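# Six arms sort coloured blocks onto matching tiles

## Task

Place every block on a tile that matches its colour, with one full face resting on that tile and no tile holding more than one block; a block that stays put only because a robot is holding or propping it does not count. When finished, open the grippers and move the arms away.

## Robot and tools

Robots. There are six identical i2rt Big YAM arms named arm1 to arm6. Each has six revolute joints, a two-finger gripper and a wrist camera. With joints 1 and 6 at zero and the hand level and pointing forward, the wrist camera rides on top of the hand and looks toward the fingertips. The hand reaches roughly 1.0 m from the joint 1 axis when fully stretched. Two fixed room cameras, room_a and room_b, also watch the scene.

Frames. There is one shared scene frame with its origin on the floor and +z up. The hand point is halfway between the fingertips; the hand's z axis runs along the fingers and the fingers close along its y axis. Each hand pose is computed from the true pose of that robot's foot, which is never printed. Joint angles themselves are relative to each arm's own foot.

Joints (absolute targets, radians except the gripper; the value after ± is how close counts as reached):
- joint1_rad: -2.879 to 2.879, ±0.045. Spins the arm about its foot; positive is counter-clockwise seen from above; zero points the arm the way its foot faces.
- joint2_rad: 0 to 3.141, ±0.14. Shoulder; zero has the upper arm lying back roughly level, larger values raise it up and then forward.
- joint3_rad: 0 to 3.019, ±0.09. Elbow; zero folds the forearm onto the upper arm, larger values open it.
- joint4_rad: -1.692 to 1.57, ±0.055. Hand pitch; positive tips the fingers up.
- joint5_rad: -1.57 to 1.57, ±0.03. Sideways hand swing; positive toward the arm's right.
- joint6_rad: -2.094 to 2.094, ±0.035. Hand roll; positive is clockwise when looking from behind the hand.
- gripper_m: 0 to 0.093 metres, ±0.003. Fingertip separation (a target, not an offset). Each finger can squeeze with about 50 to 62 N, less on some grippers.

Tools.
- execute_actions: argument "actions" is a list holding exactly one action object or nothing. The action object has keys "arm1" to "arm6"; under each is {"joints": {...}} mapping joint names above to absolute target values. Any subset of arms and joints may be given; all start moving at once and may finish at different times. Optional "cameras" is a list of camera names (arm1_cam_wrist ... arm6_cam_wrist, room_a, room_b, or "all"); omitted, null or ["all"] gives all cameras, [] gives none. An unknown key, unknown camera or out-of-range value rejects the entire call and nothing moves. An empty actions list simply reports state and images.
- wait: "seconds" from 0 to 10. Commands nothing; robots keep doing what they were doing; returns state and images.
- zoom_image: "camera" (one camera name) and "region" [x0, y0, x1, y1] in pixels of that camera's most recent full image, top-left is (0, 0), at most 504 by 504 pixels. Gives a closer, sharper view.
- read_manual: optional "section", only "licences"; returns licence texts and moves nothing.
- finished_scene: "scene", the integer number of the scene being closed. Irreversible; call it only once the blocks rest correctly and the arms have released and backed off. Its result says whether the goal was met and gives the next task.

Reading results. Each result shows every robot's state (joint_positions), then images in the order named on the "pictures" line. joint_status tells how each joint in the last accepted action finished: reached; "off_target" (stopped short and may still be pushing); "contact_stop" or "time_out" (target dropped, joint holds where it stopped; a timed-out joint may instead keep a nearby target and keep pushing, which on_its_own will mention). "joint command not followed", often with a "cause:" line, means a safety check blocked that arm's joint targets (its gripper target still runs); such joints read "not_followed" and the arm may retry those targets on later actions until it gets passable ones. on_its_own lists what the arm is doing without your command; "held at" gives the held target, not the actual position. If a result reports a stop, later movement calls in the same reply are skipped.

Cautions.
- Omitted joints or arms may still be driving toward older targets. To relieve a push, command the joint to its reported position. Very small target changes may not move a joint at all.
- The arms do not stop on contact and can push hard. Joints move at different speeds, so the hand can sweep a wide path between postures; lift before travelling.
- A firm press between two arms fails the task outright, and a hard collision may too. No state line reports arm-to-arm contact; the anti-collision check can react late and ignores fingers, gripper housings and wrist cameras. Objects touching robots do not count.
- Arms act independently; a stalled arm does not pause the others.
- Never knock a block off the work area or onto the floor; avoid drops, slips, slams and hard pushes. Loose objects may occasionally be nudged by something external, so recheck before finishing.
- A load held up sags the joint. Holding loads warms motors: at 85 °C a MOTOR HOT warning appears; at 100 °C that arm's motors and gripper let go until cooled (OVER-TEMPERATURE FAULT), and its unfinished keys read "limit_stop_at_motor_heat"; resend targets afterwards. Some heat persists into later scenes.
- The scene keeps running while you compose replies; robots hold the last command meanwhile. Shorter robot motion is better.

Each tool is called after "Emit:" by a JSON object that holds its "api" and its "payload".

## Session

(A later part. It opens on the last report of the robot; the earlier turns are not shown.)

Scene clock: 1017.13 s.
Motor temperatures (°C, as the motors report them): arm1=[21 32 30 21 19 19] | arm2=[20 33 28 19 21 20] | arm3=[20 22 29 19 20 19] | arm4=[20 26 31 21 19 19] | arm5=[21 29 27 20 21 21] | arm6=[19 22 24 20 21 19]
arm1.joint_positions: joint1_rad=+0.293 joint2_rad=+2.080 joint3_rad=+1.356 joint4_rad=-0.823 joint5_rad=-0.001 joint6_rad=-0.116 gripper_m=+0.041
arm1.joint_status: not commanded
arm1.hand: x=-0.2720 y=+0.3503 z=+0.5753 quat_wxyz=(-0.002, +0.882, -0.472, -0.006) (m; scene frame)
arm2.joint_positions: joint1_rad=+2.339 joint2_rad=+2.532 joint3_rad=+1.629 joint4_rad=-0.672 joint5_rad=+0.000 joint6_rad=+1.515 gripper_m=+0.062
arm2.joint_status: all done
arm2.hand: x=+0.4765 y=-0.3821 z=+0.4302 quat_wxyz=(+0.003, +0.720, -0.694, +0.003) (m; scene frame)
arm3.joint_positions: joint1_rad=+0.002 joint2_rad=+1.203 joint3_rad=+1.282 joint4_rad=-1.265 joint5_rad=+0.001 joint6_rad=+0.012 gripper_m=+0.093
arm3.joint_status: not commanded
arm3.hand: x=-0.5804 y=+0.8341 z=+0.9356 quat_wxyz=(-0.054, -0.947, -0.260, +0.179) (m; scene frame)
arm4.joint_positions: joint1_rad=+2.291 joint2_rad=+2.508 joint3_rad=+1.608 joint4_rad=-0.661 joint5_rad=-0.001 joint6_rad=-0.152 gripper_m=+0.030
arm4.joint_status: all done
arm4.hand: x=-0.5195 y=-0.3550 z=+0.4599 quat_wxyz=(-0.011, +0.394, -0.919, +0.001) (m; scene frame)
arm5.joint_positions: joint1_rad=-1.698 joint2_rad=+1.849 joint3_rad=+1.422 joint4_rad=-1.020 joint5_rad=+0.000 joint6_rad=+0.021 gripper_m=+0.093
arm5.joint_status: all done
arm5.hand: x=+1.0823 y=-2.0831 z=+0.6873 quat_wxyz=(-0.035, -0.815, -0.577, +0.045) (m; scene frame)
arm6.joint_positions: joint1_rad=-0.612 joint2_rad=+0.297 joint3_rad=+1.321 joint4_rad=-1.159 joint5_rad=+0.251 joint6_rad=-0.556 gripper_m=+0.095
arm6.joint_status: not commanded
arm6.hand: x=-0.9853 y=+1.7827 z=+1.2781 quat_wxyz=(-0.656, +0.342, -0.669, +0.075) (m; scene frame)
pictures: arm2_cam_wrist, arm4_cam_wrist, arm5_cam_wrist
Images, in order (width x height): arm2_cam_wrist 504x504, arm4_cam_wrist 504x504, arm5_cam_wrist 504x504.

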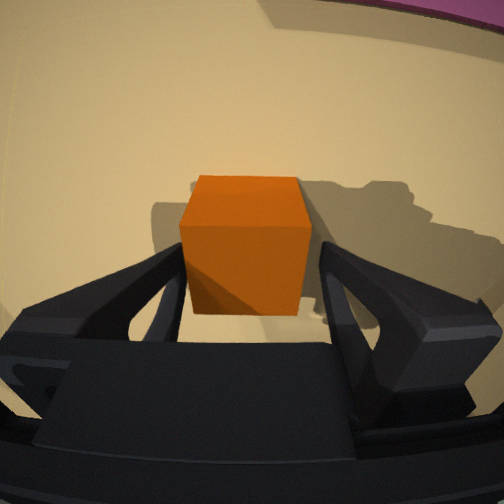

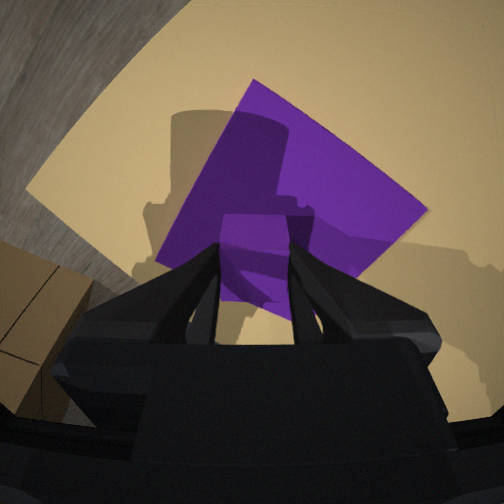

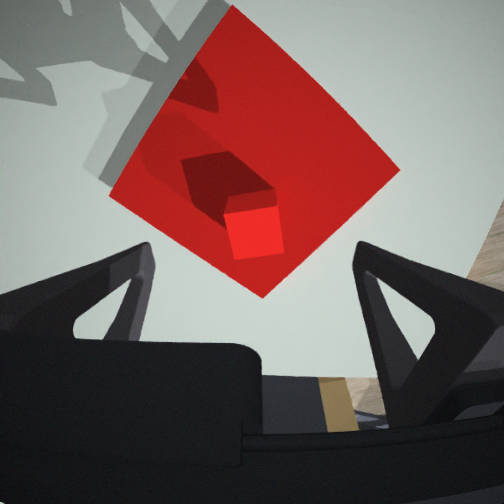

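Emit:
{"api": "execute_actions", "payload": {"actions": [{"arm1": {"joints": {"joint1_rad": -1.914, "joint3_rad": 1.42, "joint4_rad": -0.89, "joint6_rad": -0.165}}, "arm2": {"joints": {"gripper_m": 0.025, "joint1_rad": -2.078, "joint2_rad": 1.97, "joint3_rad": 1.515, "joint4_rad": -1.11, "joint6_rad": 1.03}}, "arm4": {"joints": {"joint1_rad": 2.253, "joint2_rad": 2.545, "joint4_rad": -0.63}}, "arm5": {"joints": {"joint2_rad": 1.0, "joint3_rad": 1.25, "joint4_rad": -1.3}}}], "cameras": ["arm1_cam_wrist", "arm2_cam_wrist", "arm4_cam_wrist", "room_a"]}}

Scene clock: 1050.43 s.
Motor temperatures (°C, as the motors report them): arm1=[21 32 30 21 19 19] | arm2=[20 32 29 19 21 20] | arm3=[20 22 30 19 20 19] | arm4=[20 27 31 21 19 19] | arm5=[21 28 28 20 21 21] | arm6=[19 22 24 20 21 19]
arm1.joint_positions: joint1_rad=-1.922 joint2_rad=+2.080 joint3_rad=+1.410 joint4_rad=-0.881 joint5_rad=+0.000 joint6_rad=-0.158 gripper_m=+0.041
arm1.joint_status: all done
arm1.hand: x=+0.5424 y=-0.2447 z=+0.5999 quat_wxyz=(-0.011, -0.007, -1.000, +0.007) (m; scene frame)
arm2.joint_positions: joint1_rad=-2.088 joint2_rad=+1.973 joint3_rad=+1.516 joint4_rad=-1.096 joint5_rad=+0.001 joint6_rad=+1.038 gripper_m=+0.047
arm2.joint_status: gripper_m off_target (ended at +0.047, target +0.025); the others done
arm2.hand: x=+1.2359 y=-0.9511 z=+0.7249 quat_wxyz=(-0.012, -0.921, -0.389, +0.005) (m; scene frame)
arm3.joint_positions: joint1_rad=+0.002 joint2_rad=+1.203 joint3_rad=+1.282 joint4_rad=-1.265 joint5_rad=+0.001 joint6_rad=+0.012 gripper_m=+0.093
arm3.joint_status: not commanded
arm3.hand: x=-0.5804 y=+0.8341 z=+0.9356 quat_wxyz=(-0.054, -0.947, -0.260, +0.179) (m; scene frame)
arm4.joint_positions: joint1_rad=+2.259 joint2_rad=+2.517 joint3_rad=+1.608 joint4_rad=-0.648 joint5_rad=-0.001 joint6_rad=-0.152 gripper_m=+0.030
arm4.joint_status: all done
arm4.hand: x=-0.5082 y=-0.3706 z=+0.4548 quat_wxyz=(-0.012, +0.379, -0.925, +0.001) (m; scene frame)
arm5.joint_positions: joint1_rad=-1.698 joint2_rad=+1.001 joint3_rad=+1.236 joint4_rad=-1.286 joint5_rad=+0.000 joint6_rad=+0.021 gripper_m=+0.093
arm5.joint_status: all done
arm5.hand: x=+1.1432 y=-1.8946 z=+0.9772 quat_wxyz=(-0.152, -0.790, -0.559, +0.202) (m; scene frame)
arm6.joint_positions: joint1_rad=-0.612 joint2_rad=+0.297 joint3_rad=+1.321 joint4_rad=-1.159 joint5_rad=+0.251 joint6_rad=-0.556 gripper_m=+0.095
arm6.joint_status: not commanded
arm6.hand: x=-0.9853 y=+1.7827 z=+1.2781 quat_wxyz=(-0.656, +0.342, -0.669, +0.075) (m; scene frame)
pictures: arm1_cam_wrist, arm2_cam_wrist, arm4_cam_wrist, room_a
Images, in order (width x height): arm1_cam_wrist 504x504, arm2_cam_wrist 504x504, arm4_cam_wrist 504x504, room_a 504x504.

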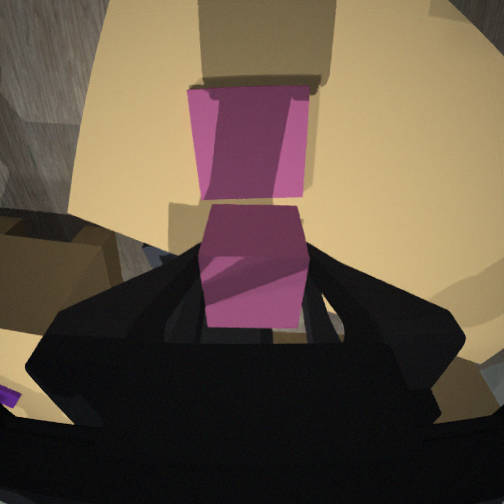

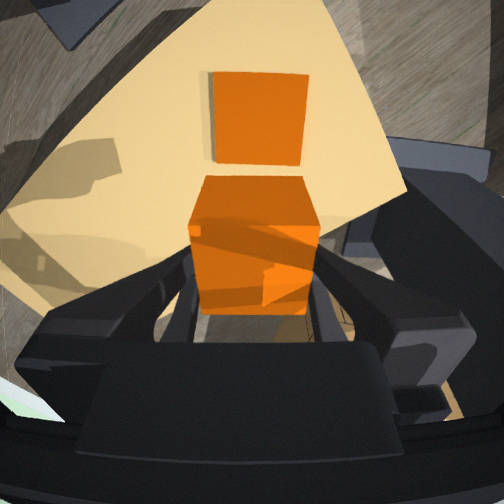

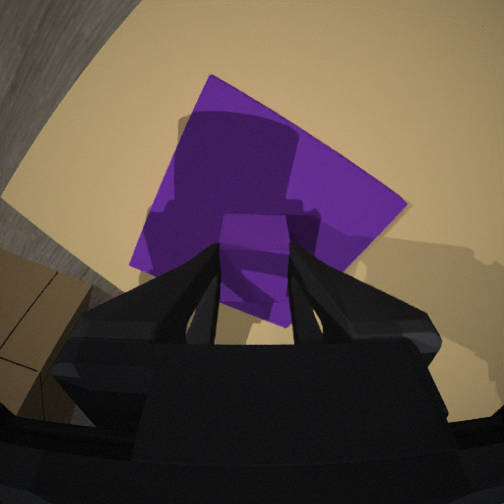

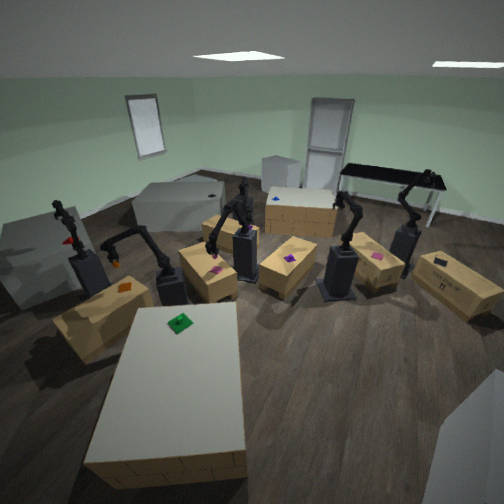

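Emit:
{"api": "execute_actions", "payload": {"actions": [{"arm1": {"joints": {"joint2_rad": 2.39, "joint3_rad": 1.50, "joint4_rad": -0.64, "joint6_rad": -0.197}}, "arm2": {"joints": {"joint2_rad": 2.44, "joint3_rad": 1.56, "joint4_rad": -0.643, "joint6_rad": 1.075}}, "arm4": {"joints": {"joint2_rad": 2.565, "joint4_rad": -0.62}}}], "cameras": ["arm1_cam_wrist", "arm2_cam_wrist", "arm4_cam_wrist"]}}

Scene clock: 1080.23 s.
Motor temperatures (°C, as the motors report them): arm1=[21 32 31 21 19 19] | arm2=[20 32 29 19 21 20] | arm3=[20 22 30 19 20 19] | arm4=[20 27 31 21 19 19] | arm5=[21 26 29 20 21 21] | arm6=[19 22 24 20 21 19]
arm1.joint_positions: joint1_rad=-1.922 joint2_rad=+2.397 joint3_rad=+1.490 joint4_rad=-0.648 joint5_rad=+0.000 joint6_rad=-0.190 gripper_m=+0.041
arm1.joint_status: all done
arm1.hand: x=+0.5585 y=-0.2492 z=+0.4455 quat_wxyz=(-0.009, +0.009, -1.000, +0.007) (m; scene frame)
arm2.joint_positions: joint1_rad=-2.087 joint2_rad=+2.472 joint3_rad=+1.535 joint4_rad=-0.657 joint5_rad=+0.000 joint6_rad=+1.065 gripper_m=+0.047
arm2.joint_status: all done
arm2.hand: x=+1.2359 y=-0.9549 z=+0.4455 quat_wxyz=(+0.008, -0.926, -0.377, +0.002) (m; scene frame)
arm3.joint_positions: joint1_rad=+0.002 joint2_rad=+1.203 joint3_rad=+1.282 joint4_rad=-1.265 joint5_rad=+0.001 joint6_rad=+0.012 gripper_m=+0.093
arm3.joint_status: not commanded
arm3.hand: x=-0.5804 y=+0.8341 z=+0.9356 quat_wxyz=(-0.054, -0.947, -0.260, +0.179) (m; scene frame)
arm4.joint_positions: joint1_rad=+2.259 joint2_rad=+2.542 joint3_rad=+1.608 joint4_rad=-0.637 joint5_rad=-0.001 joint6_rad=-0.152 gripper_m=+0.030
arm4.joint_status: all done
arm4.hand: x=-0.5138 y=-0.3748 z=+0.4401 quat_wxyz=(-0.005, +0.379, -0.925, +0.002) (m; scene frame)
arm5.joint_positions: joint1_rad=-1.698 joint2_rad=+1.001 joint3_rad=+1.236 joint4_rad=-1.286 joint5_rad=+0.000 joint6_rad=+0.021 gripper_m=+0.093
arm5.joint_status: not commanded
arm5.hand: x=+1.1432 y=-1.8946 z=+0.9772 quat_wxyz=(-0.152, -0.790, -0.559, +0.202) (m; scene frame)
arm6.joint_positions: joint1_rad=-0.612 joint2_rad=+0.297 joint3_rad=+1.321 joint4_rad=-1.159 joint5_rad=+0.251 joint6_rad=-0.556 gripper_m=+0.095
arm6.joint_status: not commanded
arm6.hand: x=-0.9853 y=+1.7827 z=+1.2781 quat_wxyz=(-0.656, +0.342, -0.669, +0.075) (m; scene frame)
pictures: arm1_cam_wrist, arm2_cam_wrist, arm4_cam_wrist
Images, in order (width x height): arm1_cam_wrist 504x504, arm2_cam_wrist 504x504, arm4_cam_wrist 504x504.

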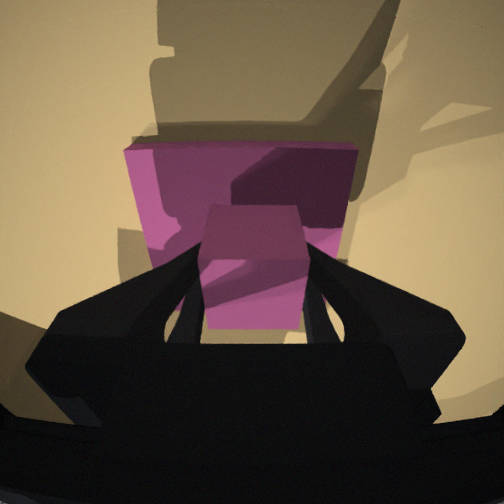

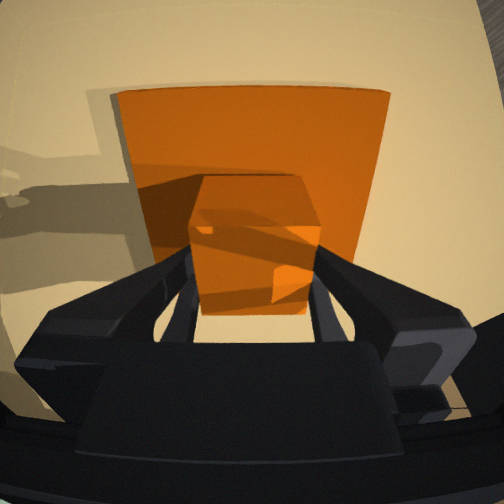

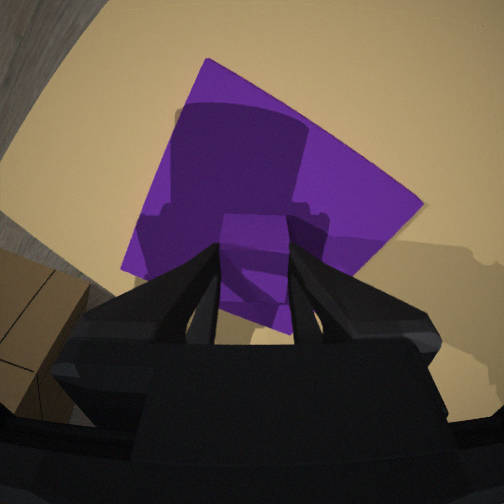

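Emit:
{"api": "zoom_image", "payload": {"camera": "arm2_cam_wrist", "region": [110, 130, 330, 270]}}

Emit:
{"api": "zoom_image", "payload": {"camera": "arm1_cam_wrist", "region": [110, 110, 380, 270]}}

Region (110, 130, 330, 270) of arm2_cam_wrist's 504x504 image, scaled by 2.291, with more detail than that image has; it fills the top 321 rows of this view, and the rest is white.

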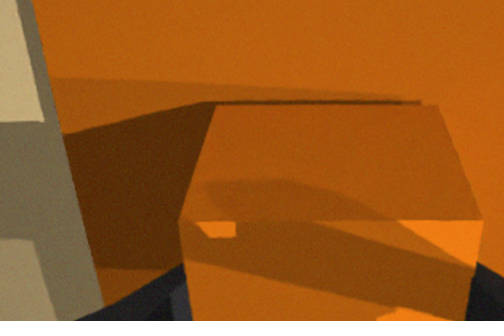

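Region (110, 110, 380, 270) of arm1_cam_wrist's 504x504 image, scaled by 1.867, with more detail than that image has; it fills the top 299 rows of this view, and the rest is white.

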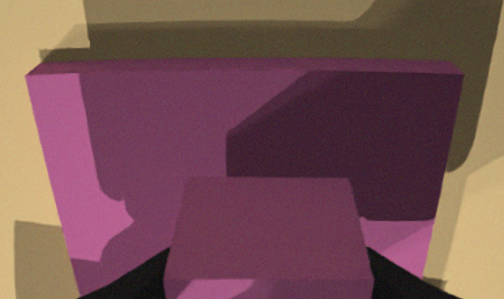

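Emit:
{"api": "execute_actions", "payload": {"actions": [{"arm1": {"joints": {"joint3_rad": 1.437, "joint4_rad": -0.586}}, "arm2": {"joints": {"joint3_rad": 1.515, "joint4_rad": -0.609}}, "arm4": {"joints": {"joint3_rad": 1.583, "joint4_rad": -0.592}}}], "cameras": ["arm1_cam_wrist", "arm2_cam_wrist", "arm4_cam_wrist"]}}

Scene clock: 1140.07 s.
Motor temperatures (°C, as the motors report them): arm1=[21 33 30 21 19 19] | arm2=[20 34 28 19 21 20] | arm3=[20 22 30 19 20 19] | arm4=[20 28 31 21 19 19] | arm5=[21 25 29 20 21 21] | arm6=[19 22 24 20 21 19]
arm1.joint_positions: joint1_rad=-1.922 joint2_rad=+2.392 joint3_rad=+1.439 joint4_rad=-0.597 joint5_rad=+0.000 joint6_rad=-0.190 gripper_m=+0.041
arm1.joint_status: all done
arm1.hand: x=+0.5445 y=-0.2469 z=+0.4361 quat_wxyz=(-0.011, +0.009, -1.000, +0.007) (m; scene frame)
arm2.joint_positions: joint1_rad=-2.087 joint2_rad=+2.472 joint3_rad=+1.520 joint4_rad=-0.625 joint5_rad=+0.000 joint6_rad=+1.066 gripper_m=+0.047
arm2.joint_status: all done
arm2.hand: x=+1.2359 y=-0.9548 z=+0.4422 quat_wxyz=(-0.001, -0.926, -0.376, +0.003) (m; scene frame)
arm3.joint_positions: joint1_rad=+0.002 joint2_rad=+1.203 joint3_rad=+1.282 joint4_rad=-1.265 joint5_rad=+0.001 joint6_rad=+0.012 gripper_m=+0.093
arm3.joint_status: not commanded
arm3.hand: x=-0.5804 y=+0.8341 z=+0.9356 quat_wxyz=(-0.054, -0.947, -0.260, +0.179) (m; scene frame)
arm4.joint_positions: joint1_rad=+2.259 joint2_rad=+2.542 joint3_rad=+1.592 joint4_rad=-0.608 joint5_rad=-0.001 joint6_rad=-0.152 gripper_m=+0.030
arm4.joint_status: all done
arm4.hand: x=-0.5152 y=-0.3759 z=+0.4365 quat_wxyz=(-0.012, +0.379, -0.925, +0.001) (m; scene frame)
arm5.joint_positions: joint1_rad=-1.698 joint2_rad=+1.001 joint3_rad=+1.236 joint4_rad=-1.286 joint5_rad=+0.000 joint6_rad=+0.021 gripper_m=+0.093
arm5.joint_status: not commanded
arm5.hand: x=+1.1432 y=-1.8946 z=+0.9772 quat_wxyz=(-0.152, -0.790, -0.559, +0.202) (m; scene frame)
arm6.joint_positions: joint1_rad=-0.612 joint2_rad=+0.297 joint3_rad=+1.321 joint4_rad=-1.159 joint5_rad=+0.251 joint6_rad=-0.556 gripper_m=+0.095
arm6.joint_status: not commanded
arm6.hand: x=-0.9853 y=+1.7827 z=+1.2781 quat_wxyz=(-0.656, +0.342, -0.669, +0.075) (m; scene frame)
pictures: arm1_cam_wrist, arm2_cam_wrist, arm4_cam_wrist
Images, in order (width x height): arm1_cam_wrist 504x504, arm2_cam_wrist 504x504, arm4_cam_wrist 504x504.

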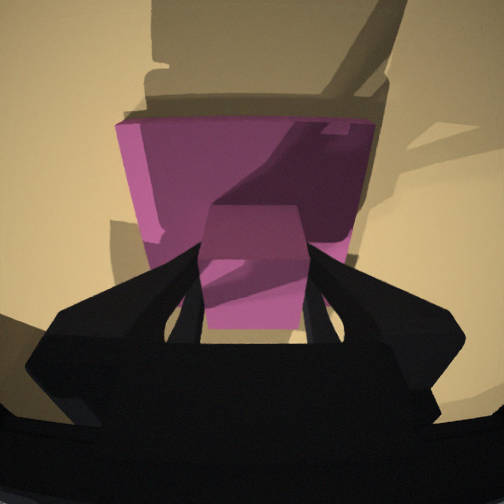

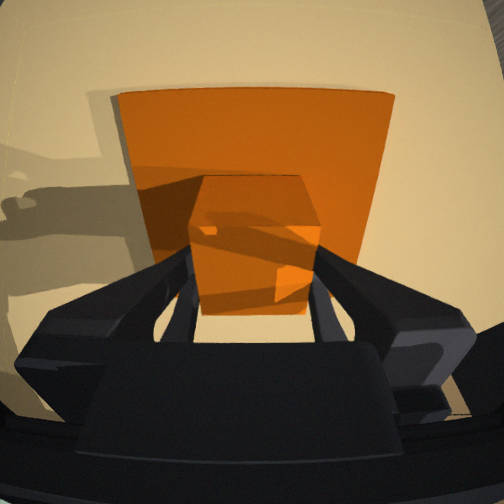

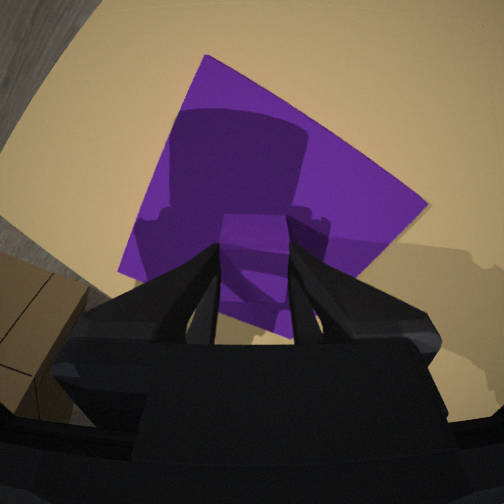

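Emit:
{"api": "execute_actions", "payload": {"actions": [{"arm1": {"joints": {"gripper_m": 0.093, "joint2_rad": 2.16, "joint4_rad": -0.83}}, "arm2": {"joints": {"gripper_m": 0.093, "joint2_rad": 2.24, "joint4_rad": -0.86}}, "arm4": {"joints": {"gripper_m": 0.093, "joint2_rad": 2.31, "joint4_rad": -0.84}}}]}}

Scene clock: 1147.60 s.
Motor temperatures (°C, as the motors report them): arm1=[21 33 29 21 19 19] | arm2=[20 34 28 19 21 20] | arm3=[20 22 30 19 20 19] | arm4=[20 28 30 21 19 19] | arm5=[21 25 29 20 21 21] | arm6=[19 22 24 20 21 19]
arm1.joint_positions: joint1_rad=-1.922 joint2_rad=+2.149 joint3_rad=+1.431 joint4_rad=-0.822 joint5_rad=+0.000 joint6_rad=-0.190 gripper_m=+0.093
arm1.joint_status: all done
arm1.hand: x=+0.5537 y=-0.2470 z=+0.5686 quat_wxyz=(-0.017, +0.009, -1.000, +0.008) (m; scene frame)
arm2.joint_positions: joint1_rad=-2.087 joint2_rad=+2.228 joint3_rad=+1.507 joint4_rad=-0.846 joint5_rad=+0.000 joint6_rad=+1.066 gripper_m=+0.093
arm2.joint_status: all done
arm2.hand: x=+1.2401 y=-0.9669 z=+0.5781 quat_wxyz=(-0.006, -0.926, -0.377, +0.004) (m; scene frame)
arm3.joint_positions: joint1_rad=+0.002 joint2_rad=+1.203 joint3_rad=+1.282 joint4_rad=-1.265 joint5_rad=+0.001 joint6_rad=+0.012 gripper_m=+0.093
arm3.joint_status: not commanded
arm3.hand: x=-0.5804 y=+0.8341 z=+0.9356 quat_wxyz=(-0.054, -0.947, -0.260, +0.179) (m; scene frame)
arm4.joint_positions: joint1_rad=+2.259 joint2_rad=+2.293 joint3_rad=+1.579 joint4_rad=-0.825 joint5_rad=-0.001 joint6_rad=-0.152 gripper_m=+0.093
arm4.joint_status: all done
arm4.hand: x=-0.4994 y=-0.3630 z=+0.5790 quat_wxyz=(-0.021, +0.379, -0.925, -0.001) (m; scene frame)
arm5.joint_positions: joint1_rad=-1.698 joint2_rad=+1.001 joint3_rad=+1.236 joint4_rad=-1.286 joint5_rad=+0.000 joint6_rad=+0.021 gripper_m=+0.093
arm5.joint_status: not commanded
arm5.hand: x=+1.1432 y=-1.8946 z=+0.9772 quat_wxyz=(-0.152, -0.790, -0.559, +0.202) (m; scene frame)
arm6.joint_positions: joint1_rad=-0.612 joint2_rad=+0.297 joint3_rad=+1.321 joint4_rad=-1.159 joint5_rad=+0.251 joint6_rad=-0.556 gripper_m=+0.095
arm6.joint_status: not commanded
arm6.hand: x=-0.9853 y=+1.7827 z=+1.2781 quat_wxyz=(-0.656, +0.342, -0.669, +0.075) (m; scene frame)
pictures: arm1_cam_wrist, arm2_cam_wrist, arm3_cam_wrist, arm4_cam_wrist, arm5_cam_wrist, arm6_cam_wrist, room_a, room_b
Images, in order (width x height): arm1_cam_wrist 504x504, arm2_cam_wrist 504x504, arm3_cam_wrist 504x504, arm4_cam_wrist 504x504, arm5_cam_wrist 504x504, arm6_cam_wrist 504x504, room_a 504x504, room_b 504x504.

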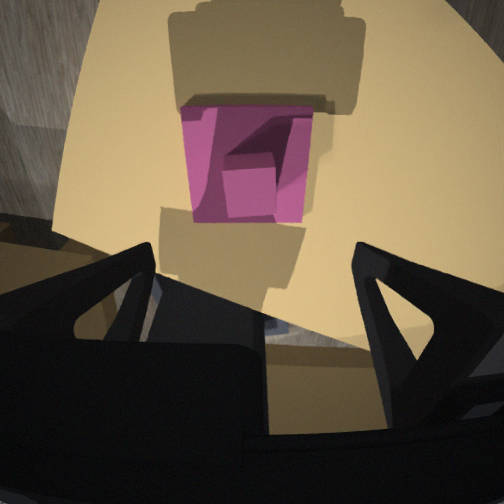

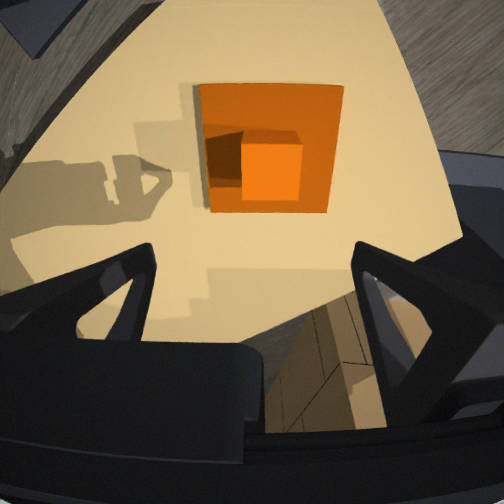

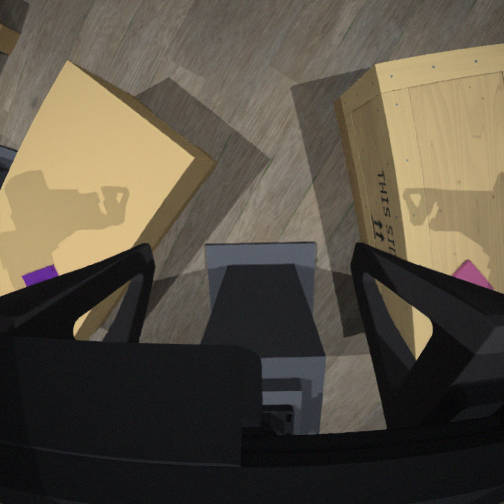

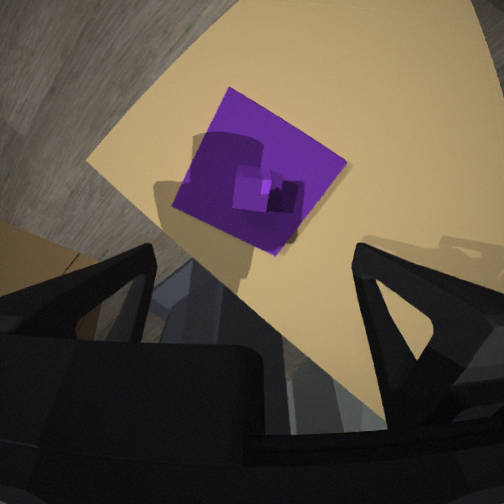

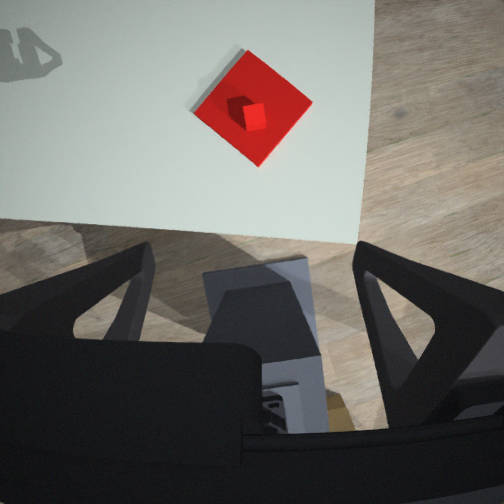

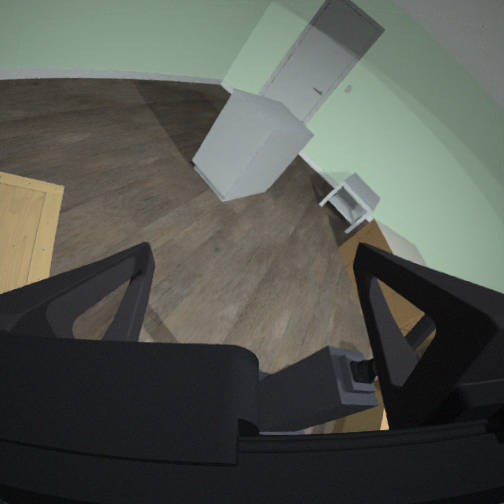

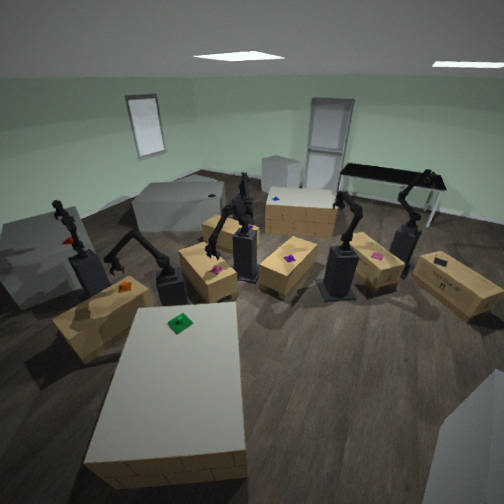

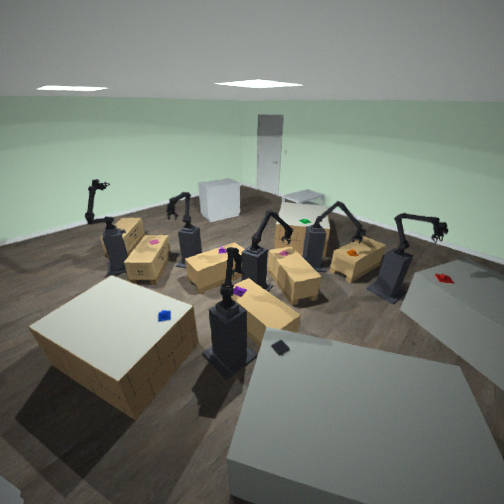

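All four new placements look good. Quick check of the other tiles (blue, big purple, green, dark tiles) before finishing.

Emit:
{"api": "zoom_image", "payload": {"camera": "room_b", "region": [130, 225, 310, 365]}}

Emit:
{"api": "zoom_image", "payload": {"camera": "room_a", "region": [150, 180, 470, 340]}}

Region (130, 225, 310, 365) of room_b's 504x504 image, scaled by 2.800, with more detail than that image has.

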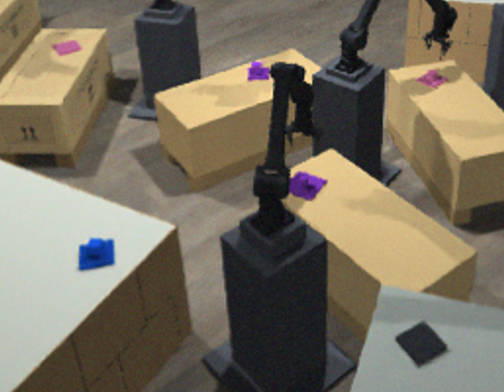

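Region (150, 180, 470, 340) of room_a's 504x504 image, scaled by 1.575, with more detail than that image has.

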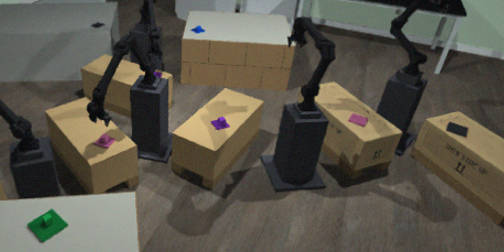

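Emit:
{"api": "finished_scene", "payload": {"scene": 2}}

The scene is finished: the task was done.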